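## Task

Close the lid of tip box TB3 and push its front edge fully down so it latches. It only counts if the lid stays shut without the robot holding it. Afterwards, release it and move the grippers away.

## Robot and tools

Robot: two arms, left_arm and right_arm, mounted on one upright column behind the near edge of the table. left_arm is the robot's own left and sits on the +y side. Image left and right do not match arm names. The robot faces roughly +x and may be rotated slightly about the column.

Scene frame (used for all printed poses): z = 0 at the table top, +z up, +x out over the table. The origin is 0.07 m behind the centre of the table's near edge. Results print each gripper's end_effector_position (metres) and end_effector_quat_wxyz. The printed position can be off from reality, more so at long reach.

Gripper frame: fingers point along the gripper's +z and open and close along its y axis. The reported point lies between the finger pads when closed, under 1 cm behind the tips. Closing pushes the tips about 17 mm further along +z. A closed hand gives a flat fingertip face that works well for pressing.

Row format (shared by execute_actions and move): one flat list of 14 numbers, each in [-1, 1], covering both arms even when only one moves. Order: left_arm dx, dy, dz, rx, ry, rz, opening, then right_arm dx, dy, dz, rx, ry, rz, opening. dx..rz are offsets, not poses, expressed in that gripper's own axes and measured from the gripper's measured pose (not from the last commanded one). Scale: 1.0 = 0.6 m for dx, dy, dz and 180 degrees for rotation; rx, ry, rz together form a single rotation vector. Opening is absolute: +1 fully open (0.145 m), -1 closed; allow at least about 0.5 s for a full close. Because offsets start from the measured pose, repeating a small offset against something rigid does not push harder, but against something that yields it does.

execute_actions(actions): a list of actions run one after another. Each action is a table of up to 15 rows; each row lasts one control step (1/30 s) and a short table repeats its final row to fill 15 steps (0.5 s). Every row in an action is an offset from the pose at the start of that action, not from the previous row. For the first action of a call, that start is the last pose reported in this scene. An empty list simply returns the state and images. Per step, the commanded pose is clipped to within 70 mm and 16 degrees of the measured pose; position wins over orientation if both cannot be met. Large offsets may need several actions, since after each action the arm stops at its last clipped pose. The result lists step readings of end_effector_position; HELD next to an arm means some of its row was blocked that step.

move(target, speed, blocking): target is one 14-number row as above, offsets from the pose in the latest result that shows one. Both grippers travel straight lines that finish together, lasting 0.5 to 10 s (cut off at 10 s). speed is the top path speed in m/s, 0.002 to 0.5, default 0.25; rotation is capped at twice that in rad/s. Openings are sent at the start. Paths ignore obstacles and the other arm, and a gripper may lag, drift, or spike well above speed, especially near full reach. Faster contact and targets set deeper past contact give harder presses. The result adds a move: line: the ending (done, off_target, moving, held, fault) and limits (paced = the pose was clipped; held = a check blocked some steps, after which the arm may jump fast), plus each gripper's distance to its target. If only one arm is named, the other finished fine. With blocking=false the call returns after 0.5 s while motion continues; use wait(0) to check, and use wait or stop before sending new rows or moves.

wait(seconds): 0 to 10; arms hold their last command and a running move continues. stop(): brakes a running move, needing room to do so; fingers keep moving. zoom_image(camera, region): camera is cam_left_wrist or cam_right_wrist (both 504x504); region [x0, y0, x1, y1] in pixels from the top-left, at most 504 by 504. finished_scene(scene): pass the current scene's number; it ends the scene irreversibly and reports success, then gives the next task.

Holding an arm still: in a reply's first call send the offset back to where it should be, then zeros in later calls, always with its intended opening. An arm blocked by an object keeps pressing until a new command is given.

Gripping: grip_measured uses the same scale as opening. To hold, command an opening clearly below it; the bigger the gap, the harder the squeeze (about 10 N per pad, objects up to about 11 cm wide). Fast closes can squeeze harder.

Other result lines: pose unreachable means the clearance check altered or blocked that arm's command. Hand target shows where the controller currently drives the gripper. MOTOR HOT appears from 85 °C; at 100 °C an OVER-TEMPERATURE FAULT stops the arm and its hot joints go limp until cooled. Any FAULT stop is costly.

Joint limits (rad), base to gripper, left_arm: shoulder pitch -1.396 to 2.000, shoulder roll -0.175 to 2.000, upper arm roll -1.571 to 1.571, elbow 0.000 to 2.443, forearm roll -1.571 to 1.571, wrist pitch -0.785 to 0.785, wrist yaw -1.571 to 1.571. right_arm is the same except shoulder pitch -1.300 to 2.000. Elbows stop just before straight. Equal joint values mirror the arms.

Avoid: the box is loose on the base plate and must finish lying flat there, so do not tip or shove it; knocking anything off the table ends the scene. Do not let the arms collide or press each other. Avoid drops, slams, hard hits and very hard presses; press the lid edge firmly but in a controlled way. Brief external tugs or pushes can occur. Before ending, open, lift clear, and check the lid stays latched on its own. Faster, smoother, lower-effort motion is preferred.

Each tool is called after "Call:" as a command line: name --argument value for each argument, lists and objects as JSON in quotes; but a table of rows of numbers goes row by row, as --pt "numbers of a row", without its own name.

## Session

Call:
execute_actions --actions '[]'

Scene clock: 0.00 s.
left_arm: end_effector_position=(+0.2275, +0.6006, +0.3946) grip_measured=+1.00 end_effector_quat_wxyz=(-0.256, +0.900, -0.014, +0.352) | right_arm: end_effector_position=(+0.1900, -0.0927, +0.1477) grip_measured=+1.00 end_effector_quat_wxyz=(+0.258, +0.408, +0.835, +0.264)
Joint positions: left_arm=[ 1.339  1.319 -0.905  0.714  0.267  0.507  0.823  0.145] | right_arm=[-0.48   0.716 -0.595  2.168 -1.483  0.448  0.708  0.145]
Joint velocities: left_arm=[-0.033 -0.011  0.002  0.002 -0.022 -0.037 -0.022 -0.   ] | right_arm=[ 0.011 -0.011  0.002 -0.002 -0.022  0.007  0.007 -0.   ]
Motor temperatures (°C, as the motors report them): left_arm=[25 25 24 26 25 26 24] | right_arm=[26 25 23 27 23 26 25]
Hand target (left_arm): +0.228, +0.601, +0.395; -0.256, +0.900, -0.014, +0.352
Hand target (right_arm): +0.190, -0.093, +0.148; +0.258, +0.408, +0.835, +0.264

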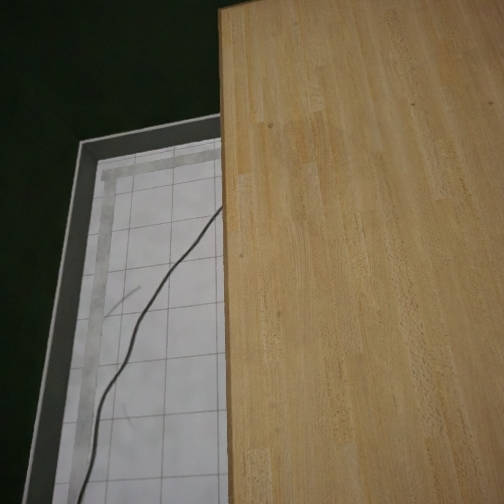

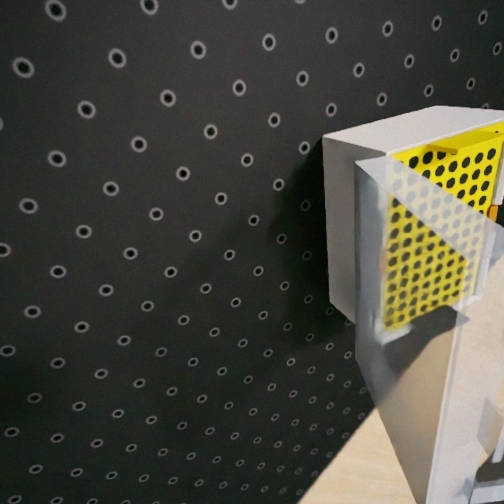

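Call:
move --target '[0,0,0,0,0,0,1,0,0,-0.15,-0.13,0.04,0,1]' --speed 0.12

Scene clock: 9.70 s.
left_arm: end_effector_position=(+0.2275, +0.6006, +0.3946) grip_measured=+1.00 end_effector_quat_wxyz=(-0.256, +0.900, -0.014, +0.352) | right_arm: end_effector_position=(+0.1294, -0.1101, +0.2124) grip_measured=+1.00 end_effector_quat_wxyz=(+0.278, +0.332, +0.777, +0.457)
Joint positions: left_arm=[ 1.339  1.319 -0.905  0.714  0.267  0.507  0.823  0.145] | right_arm=[-1.2    0.981 -0.277  2.279 -1.335  0.446 -0.226  0.145]
Joint velocities: left_arm=[-0.055 -0.099 -0.007 -0.002 -0.007  0.022 -0.051 -0.   ] | right_arm=[-0.011  0.055 -0.007 -0.007  0.022 -0.081 -0.095 -0.   ]
Motor temperatures (°C, as the motors report them): left_arm=[26 25 25 26 25 26 24] | right_arm=[26 25 23 27 23 26 25]
Hand target (left_arm): +0.228, +0.601, +0.395; -0.256, +0.900, -0.014, +0.352
Hand target (right_arm): +0.130, -0.110, +0.212; +0.278, +0.330, +0.777, +0.458
Off the commanded pose (left_arm): 0.000 m, 0 deg.
Off the commanded pose (right_arm): 0.004 m, 1 deg.
move: off_target (right_arm)

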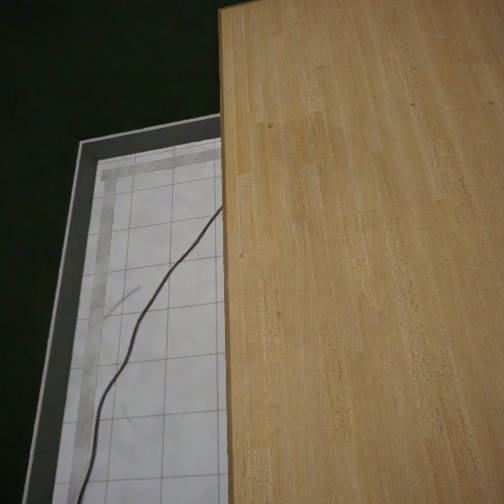

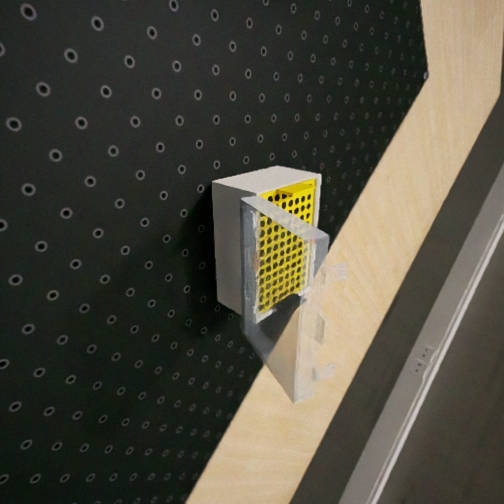

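Call:
move --target '[0.122,0.97,0.043,-0.314,0.073,0.110,-1,0,0,0,0,0,0,1]' --speed 0.2

Scene clock: 35.13 s.
left_arm: end_effector_position=(+0.3881, +0.0899, +0.1515) grip_measured=-1.00 end_effector_quat_wxyz=(+0.143, +0.855, -0.351, +0.353) | right_arm: end_effector_position=(+0.1294, -0.1101, +0.2124) grip_measured=+1.00 end_effector_quat_wxyz=(+0.278, +0.332, +0.777, +0.457)
Joint positions: left_arm=[ 0.87   0.323 -1.145  0.936  0.627  0.466  0.431  0.   ] | right_arm=[-1.2    0.981 -0.277  2.279 -1.335  0.446 -0.227  0.145]
Joint velocities: left_arm=[-0.033 -0.011  0.012  0.002  0.051  0.037 -0.066 -0.   ] | right_arm=[ 0.011 -0.033 -0.012  0.017 -0.022 -0.007 -0.037  0.   ]
Motor temperatures (°C, as the motors report them): left_arm=[26 25 25 26 25 26 24] | right_arm=[26 25 23 28 23 26 25]
Hand target (left_arm): +0.388, +0.089, +0.152; +0.145, +0.854, -0.354, +0.353
Hand target (right_arm): +0.129, -0.110, +0.212; +0.278, +0.332, +0.777, +0.457
Off the commanded pose (left_arm): 0.002 m, 1 deg.
Off the commanded pose (right_arm): 0.000 m, 0 deg.
move: done

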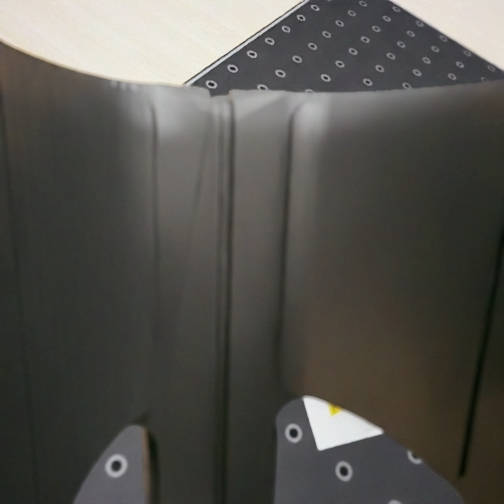

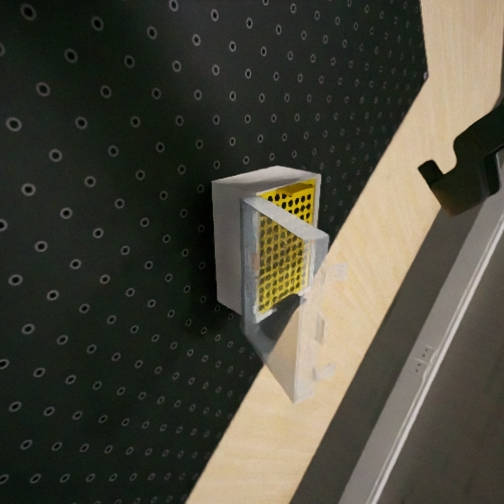

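Call:
move --target '[0.03,0.057,0.223,0,0,0,1,0,0,0,0,0,0,1]' --speed 0.1

Scene clock: 39.43 s.
left_arm: end_effector_position=(+0.4080, +0.0059, +0.0933) grip_measured=+1.00 end_effector_quat_wxyz=(+0.085, +0.846, -0.317, +0.420) | right_arm: end_effector_position=(+0.1294, -0.1101, +0.2124) grip_measured=+1.00 end_effector_quat_wxyz=(+0.278, +0.332, +0.777, +0.457)
Joint positions: left_arm=[ 0.865 -0.168 -1.48   0.305  0.868  0.068  0.139  0.145] | right_arm=[-1.2    0.981 -0.277  2.279 -1.335  0.446 -0.227  0.145]
Joint velocities: left_arm=[ 0.033 -0.077 -0.066 -0.012  0.081 -0.022 -0.051  0.   ] | right_arm=[-0.033 -0.055  0.002  0.002  0.007 -0.066  0.022 -0.   ]
Motor temperatures (°C, as the motors report them): left_arm=[26 25 25 26 25 26 24] | right_arm=[26 25 23 28 23 26 25]
Hand target (left_arm): +0.410, +0.007, +0.095; +0.083, +0.845, -0.314, +0.424
Hand target (right_arm): +0.129, -0.110, +0.212; +0.278, +0.332, +0.777, +0.457
Off the commanded pose (left_arm): 0.043 m, 11 deg.
Off the commanded pose (right_arm): 0.000 m, 0 deg.
joint sent to its limit (left arm) — the command would take joint 2 (shoulder roll) past its lower limit, so that joint was sent only as far as its limit.
move: off_target (left_arm)

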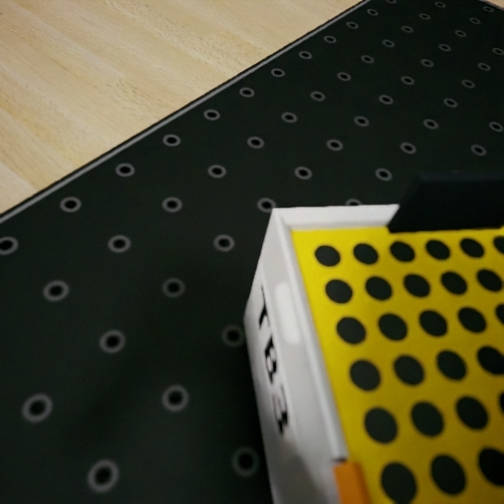

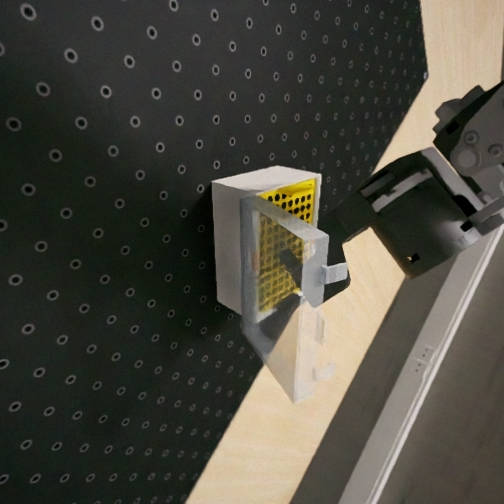

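Call:
move --target '[0.03,-0.03,-0.07,0,0,0,1,0,0,0,0,0,0,1]' --speed 0.1

Call:
move --target '[-0.03,-0.01,0.0,0,0,0,-1,0.0,0,0.0,0,0,0,-1]' --speed 0.05

Call:
move --target '[-0.045,0,0.07,0,0,0,-1,0.0,0,0.0,0,0,0,1]' --speed 0.05

Scene clock: 52.67 s.
left_arm: end_effector_position=(+0.4001, +0.0284, +0.1346) grip_measured=+1.00 end_effector_quat_wxyz=(+0.088, +0.846, -0.318, +0.419) | right_arm: end_effector_position=(+0.1294, -0.1101, +0.2124) grip_measured=+1.00 end_effector_quat_wxyz=(+0.278, +0.332, +0.777, +0.457)
Joint positions: left_arm=[ 0.906  0.136 -1.45   0.849  0.91   0.283 -0.     0.145] | right_arm=[-1.2    0.981 -0.277  2.279 -1.335  0.446 -0.227  0.145]
Joint velocities: left_arm=[-0.033 -0.011  0.002  0.007  0.066  0.007 -0.066 -0.   ] | right_arm=[ 0.033  0.077 -0.027 -0.012 -0.022 -0.007  0.022  0.   ]
Motor temperatures (°C, as the motors report them): left_arm=[27 25 25 26 25 26 24] | right_arm=[26 25 23 28 23 26 25]
Hand target (left_arm): +0.400, +0.029, +0.135; +0.087, +0.847, -0.316, +0.419
Hand target (right_arm): +0.129, -0.110, +0.212; +0.278, +0.332, +0.777, +0.457
Off the commanded pose (left_arm): 0.001 m, 0 deg.
Off the commanded pose (right_arm): 0.000 m, 0 deg.
move: done

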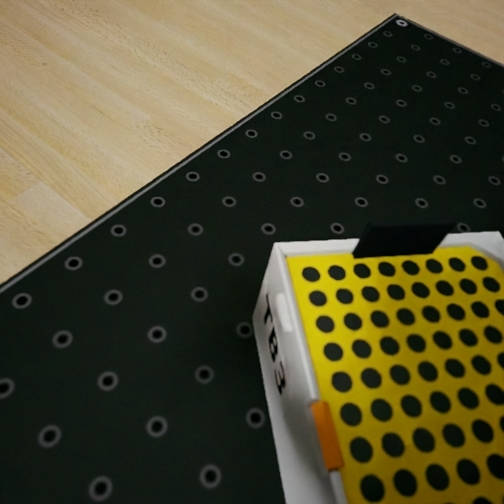

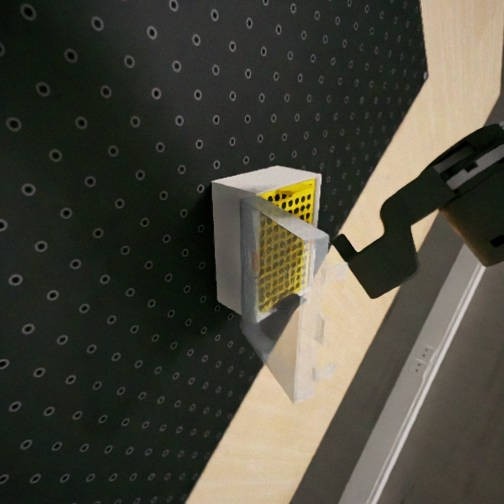

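Scene clock: 53.37 s.
left_arm: end_effector_position=(+0.3972, +0.0425, +0.1231) grip_measured=-1.00 end_effector_quat_wxyz=(+0.086, +0.846, -0.315, +0.420) | right_arm: end_effector_position=(+0.1294, -0.1101, +0.2124) grip_measured=-1.00 end_effector_quat_wxyz=(+0.278, +0.332, +0.777, +0.457)
Joint positions: left_arm=[ 0.885  0.162 -1.458  0.826  0.899  0.234  0.021  0.   ] | right_arm=[-1.2    0.981 -0.277  2.279 -1.335  0.446 -0.227  0.   ]
Joint velocities: left_arm=[ 0.033 -0.077 -0.017  0.002  0.051 -0.007  0.095  0.   ] | right_arm=[ 0.033 -0.011 -0.002 -0.007 -0.066 -0.007  0.007  0.   ]
Motor temperatures (°C, as the motors report them): left_arm=[27 25 25 26 25 26 24] | right_arm=[26 25 23 28 23 26 25]
Hand target (left_arm): +0.396, +0.042, +0.122; +0.088, +0.846, -0.318, +0.419
Hand target (right_arm): +0.129, -0.110, +0.212; +0.278, +0.332, +0.777, +0.457
Off the commanded pose (left_arm): 0.002 m, 0 deg.
Off the commanded pose (right_arm): 0.000 m, 0 deg.
move: done

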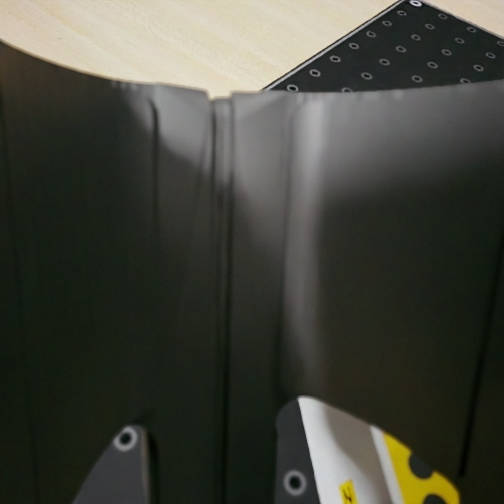

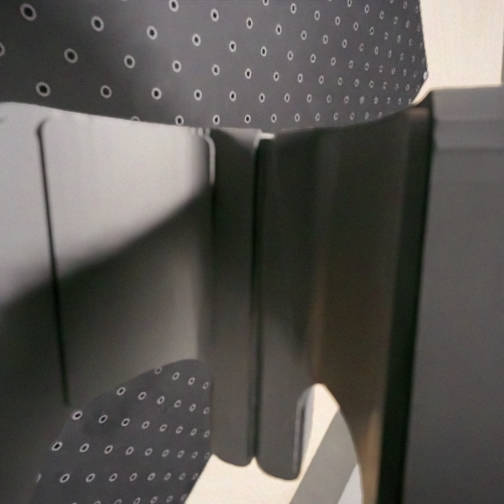

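Scene clock: 54.73 s.
left_arm: end_effector_position=(+0.4102, +0.0387, +0.0795) grip_measured=-1.00 end_effector_quat_wxyz=(+0.068, +0.848, -0.309, +0.426) | right_arm: end_effector_position=(+0.1294, -0.1101, +0.2124) grip_measured=+1.00 end_effector_quat_wxyz=(+0.278, +0.332, +0.777, +0.457)
Joint positions: left_arm=[ 0.851 -0.168 -1.49   0.166  0.869 -0.034  0.195  0.   ] | right_arm=[-1.2    0.981 -0.277  2.279 -1.335  0.446 -0.227  0.145]
Joint velocities: left_arm=[ 0.077 -0.011 -0.012 -0.007  0.022 -0.051  0.022 -0.   ] | right_arm=[-0.055  0.011  0.002  0.002  0.022  0.081  0.007  0.   ]
Motor temperatures (°C, as the motors report them): left_arm=[27 25 25 26 25 26 24] | right_arm=[26 25 23 28 23 26 25]
Hand target (left_arm): +0.410, +0.039, +0.079; +0.066, +0.847, -0.309, +0.427
Hand target (right_arm): +0.129, -0.110, +0.212; +0.278, +0.332, +0.777, +0.457
Off the commanded pose (left_arm): 0.005 m, 2 deg.
Off the commanded pose (right_arm): 0.000 m, 0 deg.
joint sent to its limit (left arm) — the command would take joint 2 (shoulder roll) past its lower limit, so that joint was sent only as far as its limit.
move: off_target (left_arm)

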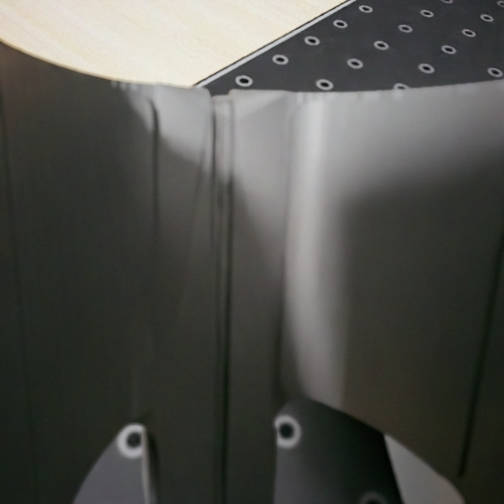

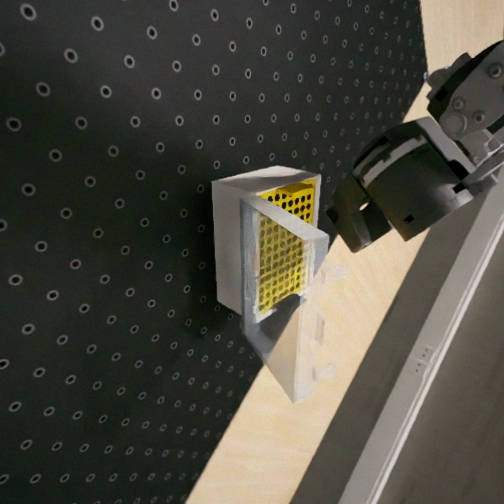

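Call:
move --target '[0.01,0.03,0.0,0,-0.13,0,-1,0.0,0,0.0,0,0,0,1]' --speed 0.06

Scene clock: 62.73 s.
left_arm: end_effector_position=(+0.4003, +0.0222, +0.0817) grip_measured=-1.00 end_effector_quat_wxyz=(+0.026, +0.886, -0.310, +0.344) | right_arm: end_effector_position=(+0.1294, -0.1101, +0.2124) grip_measured=+1.00 end_effector_quat_wxyz=(+0.278, +0.332, +0.777, +0.457)
Joint positions: left_arm=[ 0.898 -0.166 -1.564  0.352  0.953  0.296  0.04   0.   ] | right_arm=[-1.2    0.981 -0.277  2.279 -1.335  0.446 -0.227  0.145]
Joint velocities: left_arm=[-0.055  0.055 -0.002  0.012 -0.095 -0.037  0.007 -0.   ] | right_arm=[-0.011  0.033  0.002  0.002 -0.081  0.007 -0.081 -0.   ]
Motor temperatures (°C, as the motors report them): left_arm=[28 25 25 26 25 26 24] | right_arm=[26 25 23 28 23 26 25]
Hand target (left_arm): +0.401, +0.022, +0.083; +0.023, +0.886, -0.310, +0.345
Hand target (right_arm): +0.129, -0.110, +0.212; +0.278, +0.332, +0.777, +0.457
Off the commanded pose (left_arm): 0.002 m, 12 deg.
Off the commanded pose (right_arm): 0.000 m, 0 deg.
joint sent to its limit (left arm) — the command would take joint 2 (shoulder roll) past its lower limit, so that joint was sent only as far as its limit.
move: off_target (left_arm)

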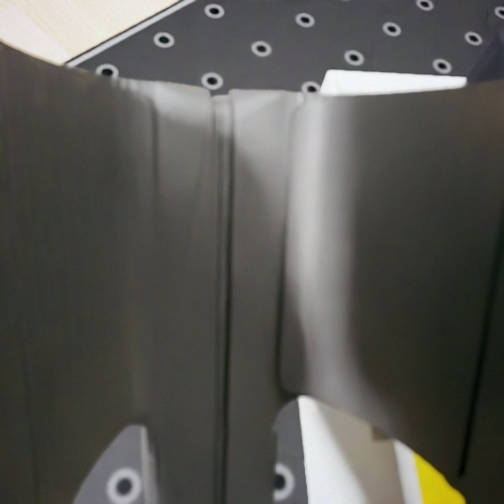

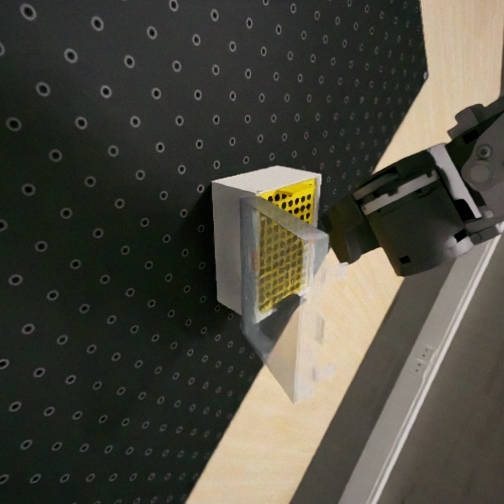

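Call:
move --target '[0.063,-0.017,-0.076,0,0,0,-1,0.0,0,0.0,0,0,0,1]' --speed 0.08

Call:
move --target '[0.045,0.14,0.02,0,0,0,-1,0.0,0,0.0,0,0,0,1]' --speed 0.08

Scene clock: 74.97 s.
left_arm: end_effector_position=(+0.4014, +0.0207, +0.1409) grip_measured=-1.00 end_effector_quat_wxyz=(+0.030, +0.886, -0.310, +0.344) | right_arm: end_effector_position=(+0.1294, -0.1101, +0.2124) grip_measured=+1.00 end_effector_quat_wxyz=(+0.278, +0.332, +0.777, +0.457)
Joint positions: left_arm=[ 0.989  0.041 -1.482  0.833  1.022  0.552 -0.131  0.   ] | right_arm=[-1.2    0.981 -0.277  2.279 -1.335  0.446 -0.227  0.145]
Joint velocities: left_arm=[ 0.033 -0.011 -0.007 -0.002  0.022  0.022 -0.037 -0.   ] | right_arm=[ 0.033 -0.033 -0.007  0.002  0.022  0.037 -0.037  0.   ]
Motor temperatures (°C, as the motors report them): left_arm=[28 25 25 26 25 26 24] | right_arm=[26 25 23 28 23 26 25]
Hand target (left_arm): +0.401, +0.022, +0.140; +0.028, +0.887, -0.308, +0.343
Hand target (right_arm): +0.129, -0.110, +0.212; +0.278, +0.332, +0.777, +0.457
Off the commanded pose (left_arm): 0.002 m, 0 deg.
Off the commanded pose (right_arm): 0.000 m, 0 deg.
move: done

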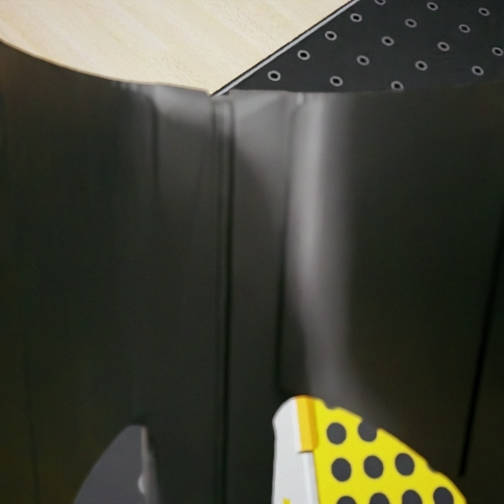

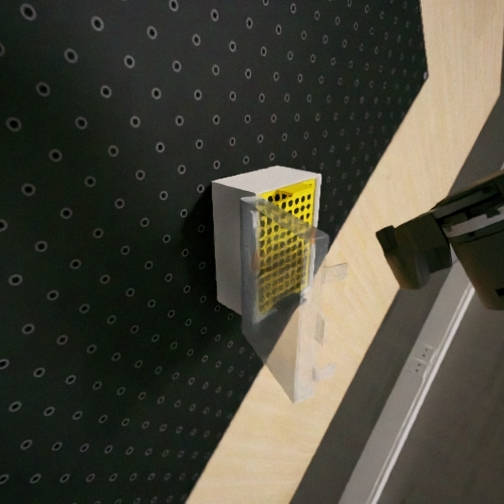

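Scene clock: 76.43 s.
left_arm: end_effector_position=(+0.3736, -0.0640, +0.1361) grip_measured=-1.00 end_effector_quat_wxyz=(+0.056, +0.874, -0.314, +0.366) | right_arm: end_effector_position=(+0.1294, -0.1101, +0.2124) grip_measured=+1.00 end_effector_quat_wxyz=(+0.278, +0.332, +0.777, +0.457)
Joint positions: left_arm=[ 0.936 -0.168 -1.571  0.783  1.128  0.473 -0.304  0.   ] | right_arm=[-1.2    0.981 -0.277  2.279 -1.335  0.446 -0.227  0.145]
Joint velocities: left_arm=[-0.011  0.011 -0.012 -0.012 -0.022 -0.007  0.051  0.   ] | right_arm=[-0.011  0.033  0.007  0.007  0.022  0.022 -0.037 -0.   ]
Motor temperatures (°C, as the motors report them): left_arm=[28 25 25 26 25 26 24] | right_arm=[26 25 23 28 23 26 25]
Hand target (left_arm): +0.375, -0.063, +0.136; +0.055, +0.874, -0.315, +0.367
Hand target (right_arm): +0.129, -0.110, +0.212; +0.278, +0.332, +0.777, +0.457
Off the commanded pose (left_arm): 0.003 m, 4 deg.
Off the commanded pose (right_arm): 0.000 m, 0 deg.
joint sent to its limit (left arm) — the command would take joint 2 (shoulder roll) past its lower limit, so that joint was sent only as far as its limit.
move: off_target (left_arm)

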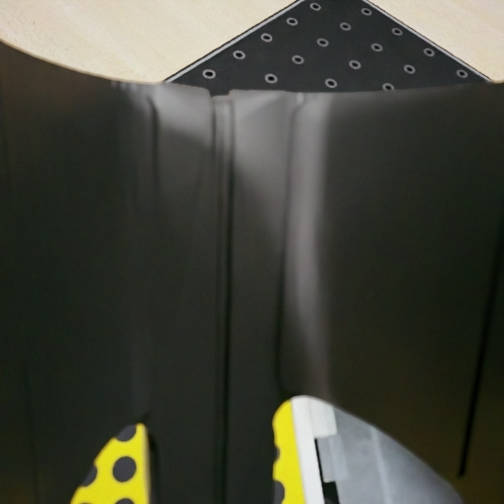

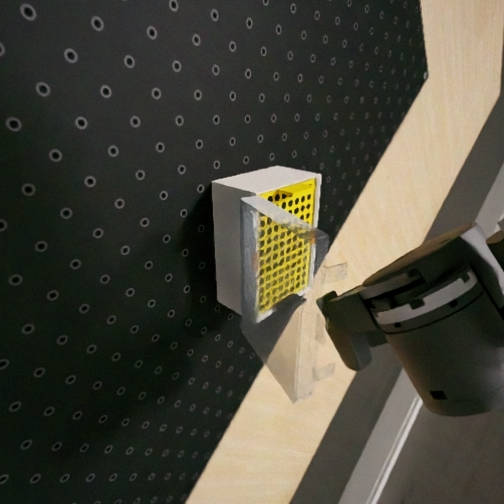

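Call:
move --target '[-0.045,-0.022,0.055,0,0,0,-1,0.0,0,0.0,0,0,0,1]' --speed 0.04

Call:
move --target '[-0.065,-0.012,-0.05,0,0,0,-1,0.0,0,0.0,0,0,0,1]' --speed 0.03

Scene clock: 84.47 s.
left_arm: end_effector_position=(+0.3818, -0.0458, +0.1010) grip_measured=-1.00 end_effector_quat_wxyz=(+0.095, +0.844, -0.319, +0.420) | right_arm: end_effector_position=(+0.1294, -0.1101, +0.2124) grip_measured=+1.00 end_effector_quat_wxyz=(+0.278, +0.332, +0.777, +0.457)
Joint positions: left_arm=[ 0.84  -0.167 -1.575  0.549  0.971  0.159 -0.073  0.   ] | right_arm=[-1.2    0.981 -0.277  2.279 -1.335  0.446 -0.227  0.145]
Joint velocities: left_arm=[-0.077  0.033  0.002 -0.007 -0.051  0.037 -0.066 -0.   ] | right_arm=[ 0.011 -0.055  0.007  0.002  0.007  0.081 -0.037  0.   ]
Motor temperatures (°C, as the motors report them): left_arm=[28 25 25 26 25 26 24] | right_arm=[26 25 23 28 23 26 25]
Hand target (left_arm): +0.381, -0.046, +0.100; +0.098, +0.844, -0.319, +0.420
Hand target (right_arm): +0.129, -0.110, +0.212; +0.278, +0.332, +0.777, +0.457
Off the commanded pose (left_arm): 0.009 m, 8 deg.
Off the commanded pose (right_arm): 0.000 m, 0 deg.
joint sent to its limit (left arm) — the command would take joint 2 (shoulder roll) past its lower limit, so that joint was sent only as far as its limit.
move: off_target (left_arm)

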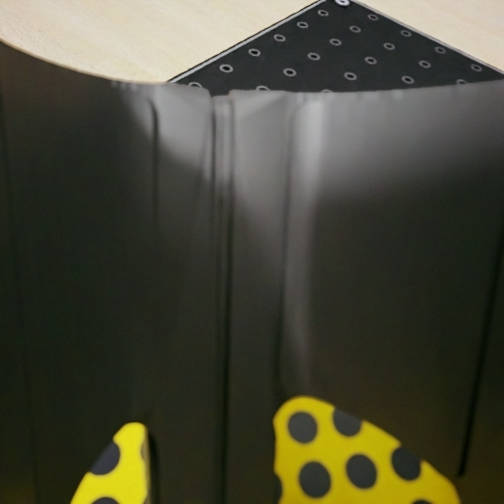

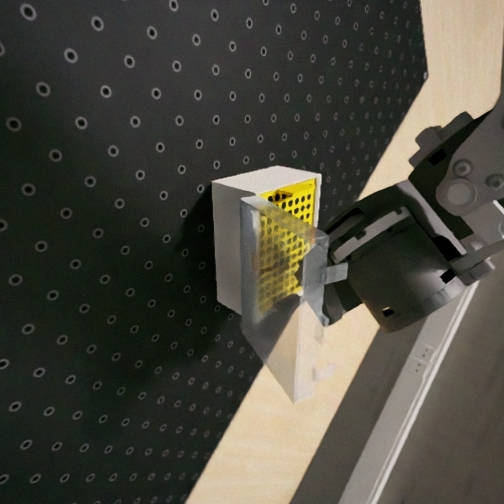

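Scene clock: 86.37 s.
left_arm: end_effector_position=(+0.3506, -0.0092, +0.0909) grip_measured=-1.00 end_effector_quat_wxyz=(+0.098, +0.844, -0.319, +0.419) | right_arm: end_effector_position=(+0.1294, -0.1101, +0.2124) grip_measured=+1.00 end_effector_quat_wxyz=(+0.278, +0.332, +0.777, +0.457)
Joint positions: left_arm=[ 0.777  0.085 -1.575  0.886  0.946  0.17  -0.168  0.   ] | right_arm=[-1.2    0.981 -0.277  2.279 -1.335  0.446 -0.227  0.145]
Joint velocities: left_arm=[ 0.011 -0.011  0.002  0.012  0.022 -0.066 -0.007  0.   ] | right_arm=[-0.011 -0.099 -0.012 -0.007  0.007  0.007 -0.007  0.   ]
Motor temperatures (°C, as the motors report them): left_arm=[28 25 25 26 25 26 24] | right_arm=[26 25 23 28 23 26 25]
Hand target (left_arm): +0.349, -0.009, +0.090; +0.096, +0.845, -0.319, +0.419
Hand target (right_arm): +0.129, -0.110, +0.212; +0.278, +0.332, +0.777, +0.457
Off the commanded pose (left_arm): 0.001 m, 0 deg.
Off the commanded pose (right_arm): 0.000 m, 0 deg.
move: done

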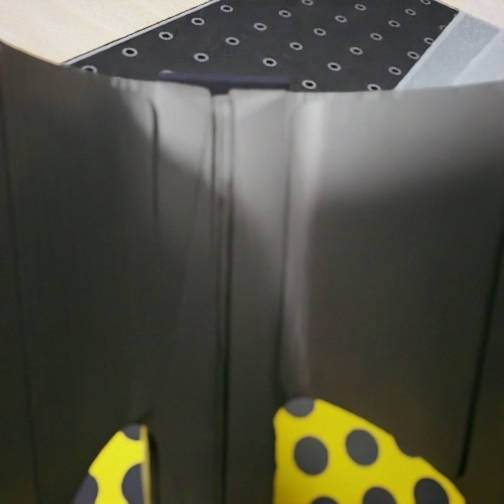

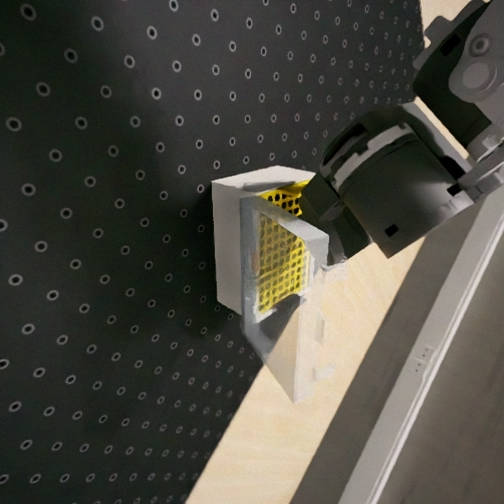

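Call:
move --target '[-0.09,-0.012,-0.08,0,0,0,-1,0.0,0,0.0,0,0,0,1]' --speed 0.03

Scene clock: 97.53 s.
left_arm: end_effector_position=(+0.3047, +0.0368, +0.0878) grip_measured=-1.00 end_effector_quat_wxyz=(+0.107, +0.837, -0.318, +0.433) | right_arm: end_effector_position=(+0.1294, -0.1101, +0.2124) grip_measured=+1.00 end_effector_quat_wxyz=(+0.278, +0.332, +0.777, +0.457)
Joint positions: left_arm=[ 0.684  0.376 -1.575  1.212  0.88   0.106 -0.227  0.   ] | right_arm=[-1.2    0.981 -0.277  2.279 -1.335  0.446 -0.227  0.145]
Joint velocities: left_arm=[ 0.011 -0.077  0.002 -0.007  0.007 -0.022  0.037  0.   ] | right_arm=[-0.033  0.099  0.022 -0.002  0.007  0.022 -0.037 -0.   ]
Motor temperatures (°C, as the motors report them): left_arm=[27 25 25 26 25 26 24] | right_arm=[26 25 23 28 23 26 25]
Hand target (left_arm): +0.300, +0.042, +0.080; +0.098, +0.845, -0.319, +0.418
Hand target (right_arm): +0.129, -0.110, +0.212; +0.278, +0.332, +0.777, +0.457
Off the commanded pose (left_arm): 0.010 m, 2 deg.
Off the commanded pose (right_arm): 0.000 m, 0 deg.
joint sent to its limit (left arm) — the command would take joint 3 (upper arm roll) past its lower limit, so that joint was sent only as far as its limit.
move: off_target (left_arm)

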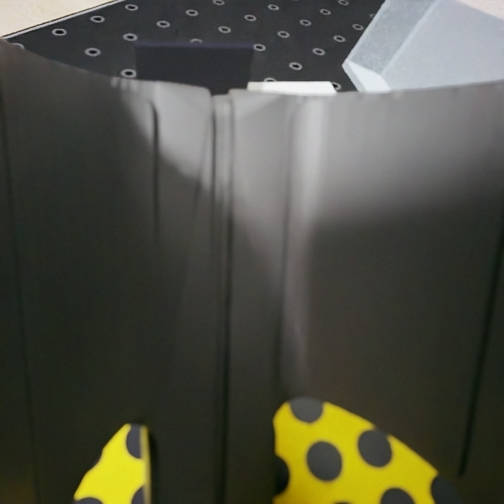

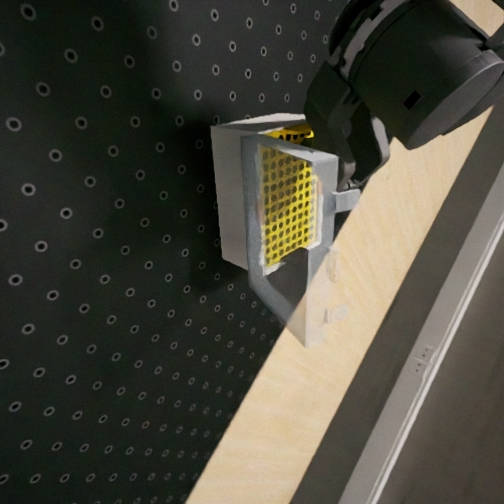

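Call:
move --target '[0.045,-0.008,-0.037,0,0,0,-1,0.0,0,0.0,0,0,0,1]' --speed 0.05

Call:
move --target '[0.065,-0.085,0.08,0,0,0,-1,0.0,0,0.0,0,0,0,1]' --speed 0.06

Call:
move --target '[-0.065,0.0,0.055,0,0,0,-1,0.0,0,0.0,0,0,0,1]' --speed 0.05

Scene clock: 103.70 s.
left_arm: end_effector_position=(+0.3036, +0.0376, +0.1219) grip_measured=-1.00 end_effector_quat_wxyz=(+0.110, +0.836, -0.320, +0.431) | right_arm: end_effector_position=(+0.1294, -0.1101, +0.2124) grip_measured=+1.00 end_effector_quat_wxyz=(+0.278, +0.332, +0.777, +0.457)
Joint positions: left_arm=[ 0.735  0.459 -1.551  1.405  0.923  0.218 -0.273  0.   ] | right_arm=[-1.2    0.981 -0.277  2.279 -1.335  0.446 -0.227  0.145]
Joint velocities: left_arm=[ 0.055  0.033 -0.007  0.002 -0.066 -0.022 -0.051 -0.   ] | right_arm=[ 0.011  0.033 -0.007 -0.002  0.051 -0.051 -0.066  0.   ]
Motor temperatures (°C, as the motors report them): left_arm=[27 25 25 26 25 26 24] | right_arm=[26 25 23 28 23 26 25]
Hand target (left_arm): +0.305, +0.039, +0.123; +0.107, +0.837, -0.318, +0.432
Hand target (right_arm): +0.129, -0.110, +0.212; +0.278, +0.332, +0.777, +0.457
Off the commanded pose (left_arm): 0.002 m, 0 deg.
Off the commanded pose (right_arm): 0.000 m, 0 deg.
move: done

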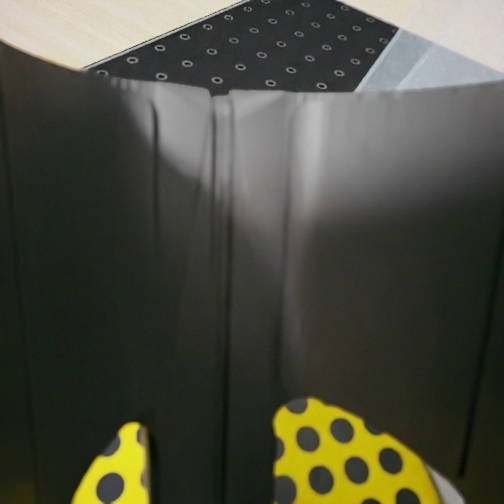

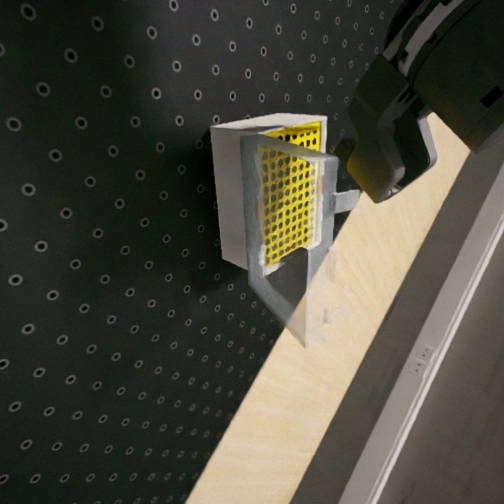

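Scene clock: 105.27 s.
left_arm: end_effector_position=(+0.3840, +0.0377, +0.1288) grip_measured=-1.00 end_effector_quat_wxyz=(+0.106, +0.836, -0.320, +0.433) | right_arm: end_effector_position=(+0.1294, -0.1101, +0.2124) grip_measured=+1.00 end_effector_quat_wxyz=(+0.278, +0.332, +0.777, +0.457)
Joint positions: left_arm=[ 0.902  0.228 -1.546  0.947  0.986  0.183 -0.024  0.   ] | right_arm=[-1.2    0.981 -0.277  2.279 -1.335  0.446 -0.227  0.145]
Joint velocities: left_arm=[-0.099  0.011  0.007  0.002 -0.037  0.037  0.007 -0.   ] | right_arm=[-0.077  0.011  0.002 -0.007  0.022 -0.037 -0.022  0.   ]
Motor temperatures (°C, as the motors report them): left_arm=[27 25 25 26 25 26 24] | right_arm=[26 25 23 28 23 26 25]
Hand target (left_arm): +0.384, +0.037, +0.130; +0.109, +0.836, -0.319, +0.434
Hand target (right_arm): +0.129, -0.110, +0.212; +0.278, +0.332, +0.777, +0.457
Off the commanded pose (left_arm): 0.001 m, 0 deg.
Off the commanded pose (right_arm): 0.000 m, 0 deg.
move: done

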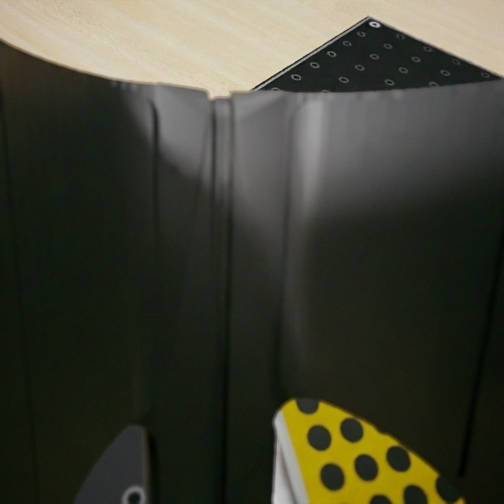

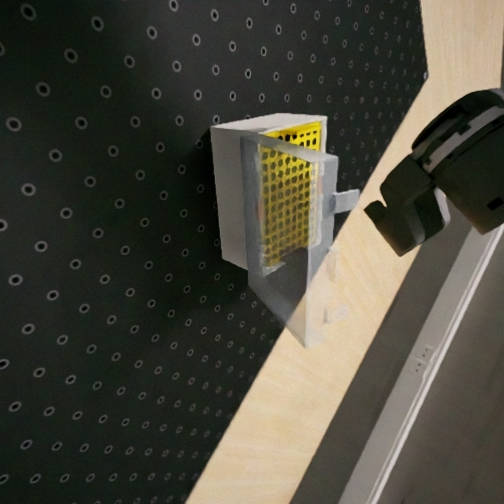

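Scene clock: 106.57 s.
left_arm: end_effector_position=(+0.3901, +0.0409, +0.0799) grip_measured=-1.00 end_effector_quat_wxyz=(+0.102, +0.836, -0.319, +0.435) | right_arm: end_effector_position=(+0.1294, -0.1101, +0.2124) grip_measured=+1.00 end_effector_quat_wxyz=(+0.278, +0.332, +0.777, +0.457)
Joint positions: left_arm=[ 0.827  0.028 -1.569  0.494  0.945 -0.029  0.131  0.   ] | right_arm=[-1.2    0.981 -0.277  2.279 -1.335  0.446 -0.227  0.145]
Joint velocities: left_arm=[-0.055  0.055  0.002  0.012  0.007 -0.022  0.037  0.   ] | right_arm=[-0.033 -0.033 -0.007  0.007 -0.081 -0.007 -0.007  0.   ]
Motor temperatures (°C, as the motors report them): left_arm=[27 25 25 26 25 26 24] | right_arm=[26 25 23 28 23 26 25]
Hand target (left_arm): +0.389, +0.040, +0.079; +0.105, +0.835, -0.322, +0.434
Hand target (right_arm): +0.129, -0.110, +0.212; +0.278, +0.332, +0.777, +0.457
Off the commanded pose (left_arm): 0.002 m, 0 deg.
Off the commanded pose (right_arm): 0.000 m, 0 deg.
move: done

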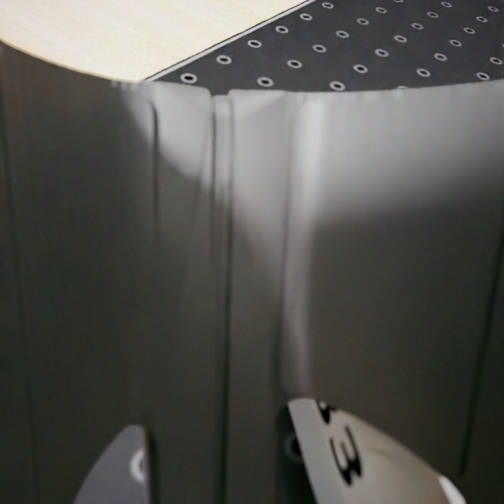

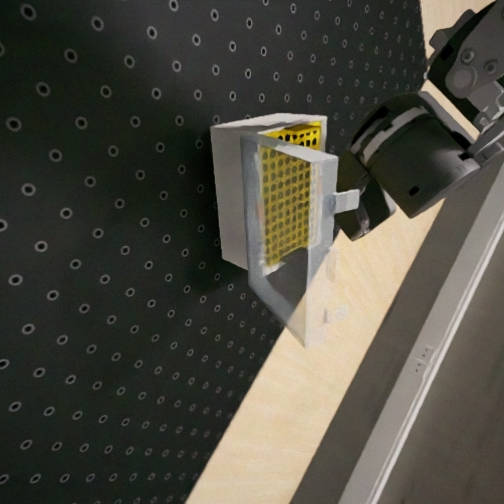

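Call:
move --target '[-0.025,0.04,0.02,0,0,0,-1,-0.11,-0.05,0.07,0,0,0,1]' --speed 0.05

Scene clock: 112.37 s.
left_arm: end_effector_position=(+0.3870, +0.0214, +0.0738) grip_measured=-1.00 end_effector_quat_wxyz=(+0.106, +0.824, -0.312, +0.461) | right_arm: end_effector_position=(+0.1947, -0.1520, +0.1767) grip_measured=+1.00 end_effector_quat_wxyz=(+0.280, +0.332, +0.778, +0.453)
Joint positions: left_arm=[ 0.784 -0.061 -1.572  0.384  0.937 -0.13   0.111  0.   ] | right_arm=[-0.924  1.048 -0.195  2.008 -1.063  0.205 -0.278  0.145]
Joint velocities: left_arm=[ 0.011  0.011 -0.012  0.012  0.037 -0.051  0.051  0.   ] | right_arm=[ 0.033  0.077  0.002  0.007  0.007 -0.037 -0.007 -0.   ]
Motor temperatures (°C, as the motors report them): left_arm=[27 25 25 26 25 26 24] | right_arm=[26 25 23 28 23 26 25]
Hand target (left_arm): +0.376, +0.024, +0.059; +0.102, +0.836, -0.319, +0.435
Hand target (right_arm): +0.194, -0.152, +0.177; +0.279, +0.333, +0.778, +0.455
Off the commanded pose (left_arm): 0.019 m, 3 deg.
Off the commanded pose (right_arm): 0.003 m, 1 deg.
joint sent to its limit (left arm) — the command would take joint 3 (upper arm roll) past its lower limit, so that joint was sent only as far as its limit.
move: off_target (left_arm)

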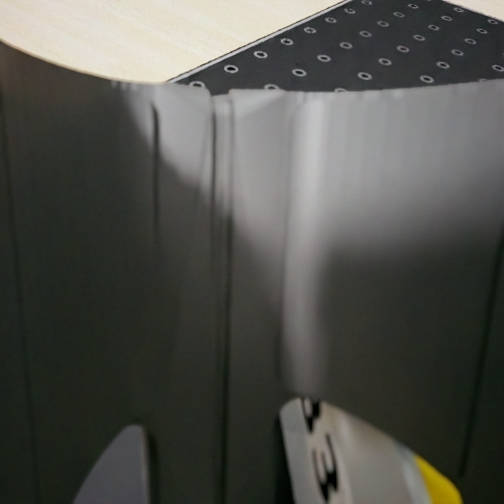

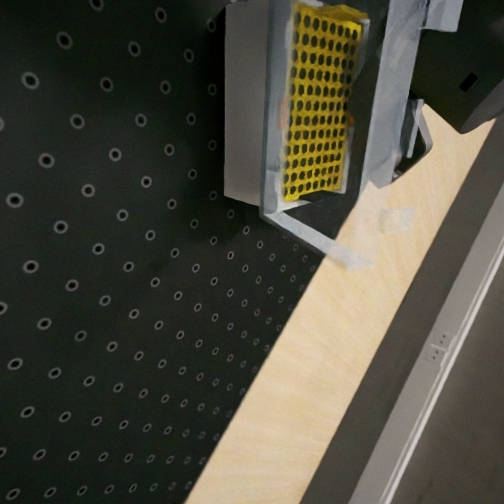

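Call:
move --target '[0,0,0,0,0,0,-1,0,0,0.12,0,0,0,-1]' --speed 0.05

Call:
move --target '[0,0,0,0,0,0,-1,0.01,0.025,0.06,0,0,0,-1]' --speed 0.03

Scene clock: 118.43 s.
left_arm: end_effector_position=(+0.3879, +0.0211, +0.0750) grip_measured=-1.00 end_effector_quat_wxyz=(+0.107, +0.823, -0.312, +0.463) | right_arm: end_effector_position=(+0.2509, -0.1172, +0.1494) grip_measured=-1.00 end_effector_quat_wxyz=(+0.287, +0.332, +0.775, +0.454)
Joint positions: left_arm=[ 0.786 -0.061 -1.572  0.385  0.938 -0.135  0.111  0.   ] | right_arm=[-0.399  0.888 -0.499  1.817 -1.099  0.161 -0.093  0.   ]
Joint velocities: left_arm=[-0.033 -0.033 -0.007 -0.007 -0.066 -0.007  0.007  0.   ] | right_arm=[-0.143 -0.121  0.007 -0.002 -0.007  0.022 -0.051  0.   ]
Motor temperatures (°C, as the motors report them): left_arm=[27 25 25 26 25 26 24] | right_arm=[26 25 23 28 23 26 25]
Hand target (left_arm): +0.387, +0.021, +0.074; +0.106, +0.824, -0.312, +0.461
Hand target (right_arm): +0.249, -0.117, +0.147; +0.283, +0.333, +0.779, +0.450
Off the commanded pose (left_arm): 0.002 m, 0 deg.
Off the commanded pose (right_arm): 0.006 m, 1 deg.
move: off_target (right_arm)

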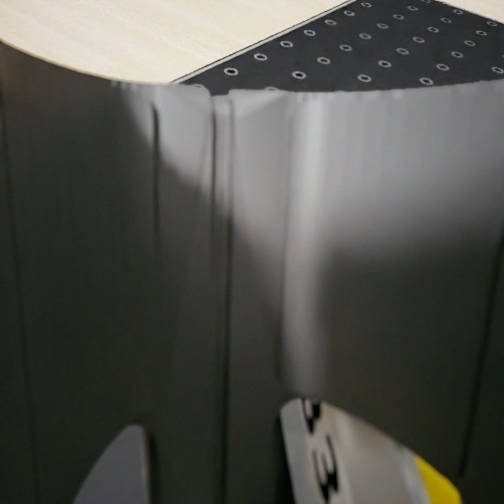

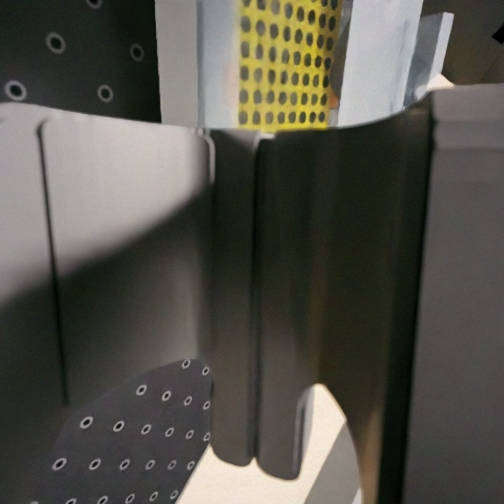

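Scene clock: 119.97 s.
left_arm: end_effector_position=(+0.3879, +0.0210, +0.0752) grip_measured=-1.00 end_effector_quat_wxyz=(+0.107, +0.822, -0.312, +0.464) | right_arm: end_effector_position=(+0.2817, -0.0882, +0.1544) grip_measured=-1.00 end_effector_quat_wxyz=(+0.295, +0.328, +0.768, +0.464)
Joint positions: left_arm=[ 0.786 -0.061 -1.572  0.385  0.938 -0.136  0.111  0.   ] | right_arm=[-0.197  0.791 -0.592  1.764 -1.122  0.164  0.007  0.   ]
Joint velocities: left_arm=[-0.011 -0.033 -0.002 -0.007 -0.007  0.007  0.037 -0.   ] | right_arm=[ 0.033 -0.055 -0.017 -0.012 -0.007 -0.037 -0.022  0.   ]
Motor temperatures (°C, as the motors report them): left_arm=[27 25 25 26 25 26 24] | right_arm=[26 25 23 28 23 26 25]
Hand target (left_arm): +0.388, +0.021, +0.075; +0.107, +0.823, -0.312, +0.463
Hand target (right_arm): +0.279, -0.090, +0.147; +0.288, +0.332, +0.776, +0.453
Off the commanded pose (left_arm): 0.000 m, 0 deg.
Off the commanded pose (right_arm): 0.008 m, 2 deg.
move: off_target (right_arm)

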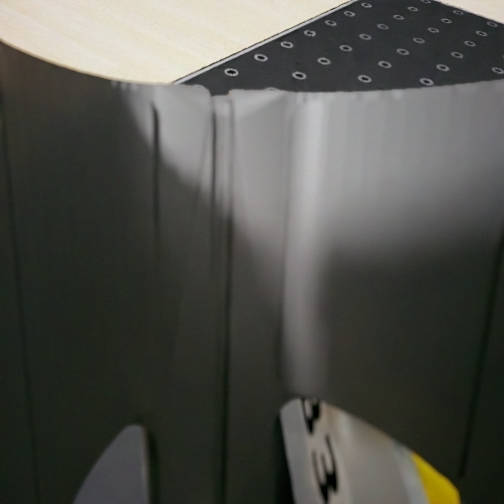

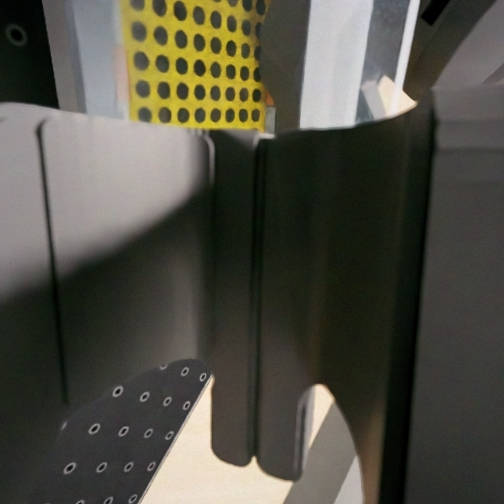

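Call:
move --target '[0,0,0,0,0,0,-1,0.005,0.015,0.045,0,0,0,-1]' --speed 0.03

Scene clock: 123.30 s.
left_arm: end_effector_position=(+0.3880, +0.0210, +0.0752) grip_measured=-1.00 end_effector_quat_wxyz=(+0.107, +0.822, -0.312, +0.464) | right_arm: end_effector_position=(+0.3045, -0.0694, +0.1551) grip_measured=-1.00 end_effector_quat_wxyz=(+0.299, +0.328, +0.765, +0.467)
Joint positions: left_arm=[ 0.786 -0.061 -1.572  0.385  0.938 -0.136  0.111  0.   ] | right_arm=[-0.061  0.715 -0.65   1.694 -1.131  0.163  0.061  0.   ]
Joint velocities: left_arm=[ 0.011  0.011 -0.007 -0.002  0.037  0.022  0.066  0.   ] | right_arm=[ 0.011  0.011  0.002 -0.002 -0.022 -0.022  0.022 -0.   ]
Motor temperatures (°C, as the motors report them): left_arm=[27 25 25 26 25 26 24] | right_arm=[26 25 23 28 23 26 25]
Hand target (left_arm): +0.388, +0.021, +0.075; +0.107, +0.822, -0.312, +0.464
Hand target (right_arm): +0.303, -0.069, +0.152; +0.296, +0.328, +0.768, +0.463
Off the commanded pose (left_arm): 0.000 m, 0 deg.
Off the commanded pose (right_arm): 0.004 m, 1 deg.
move: off_target (right_arm)

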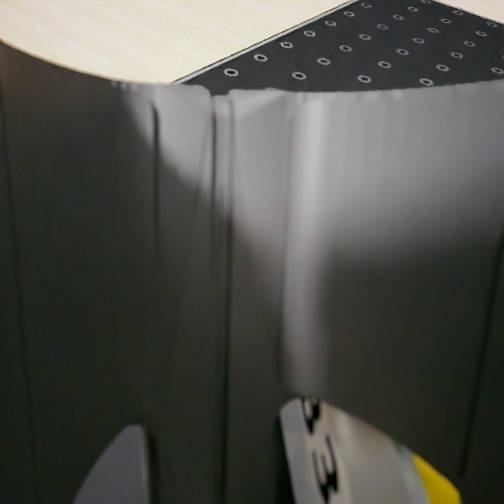

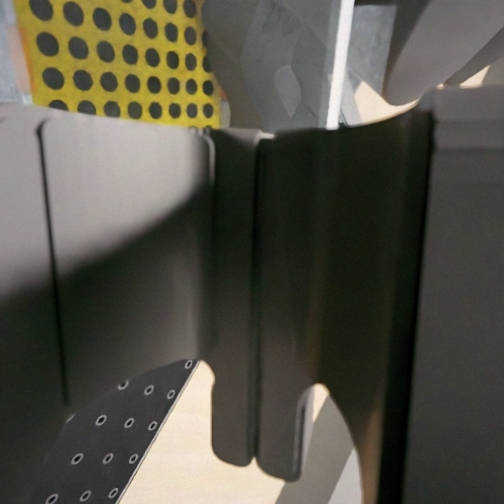

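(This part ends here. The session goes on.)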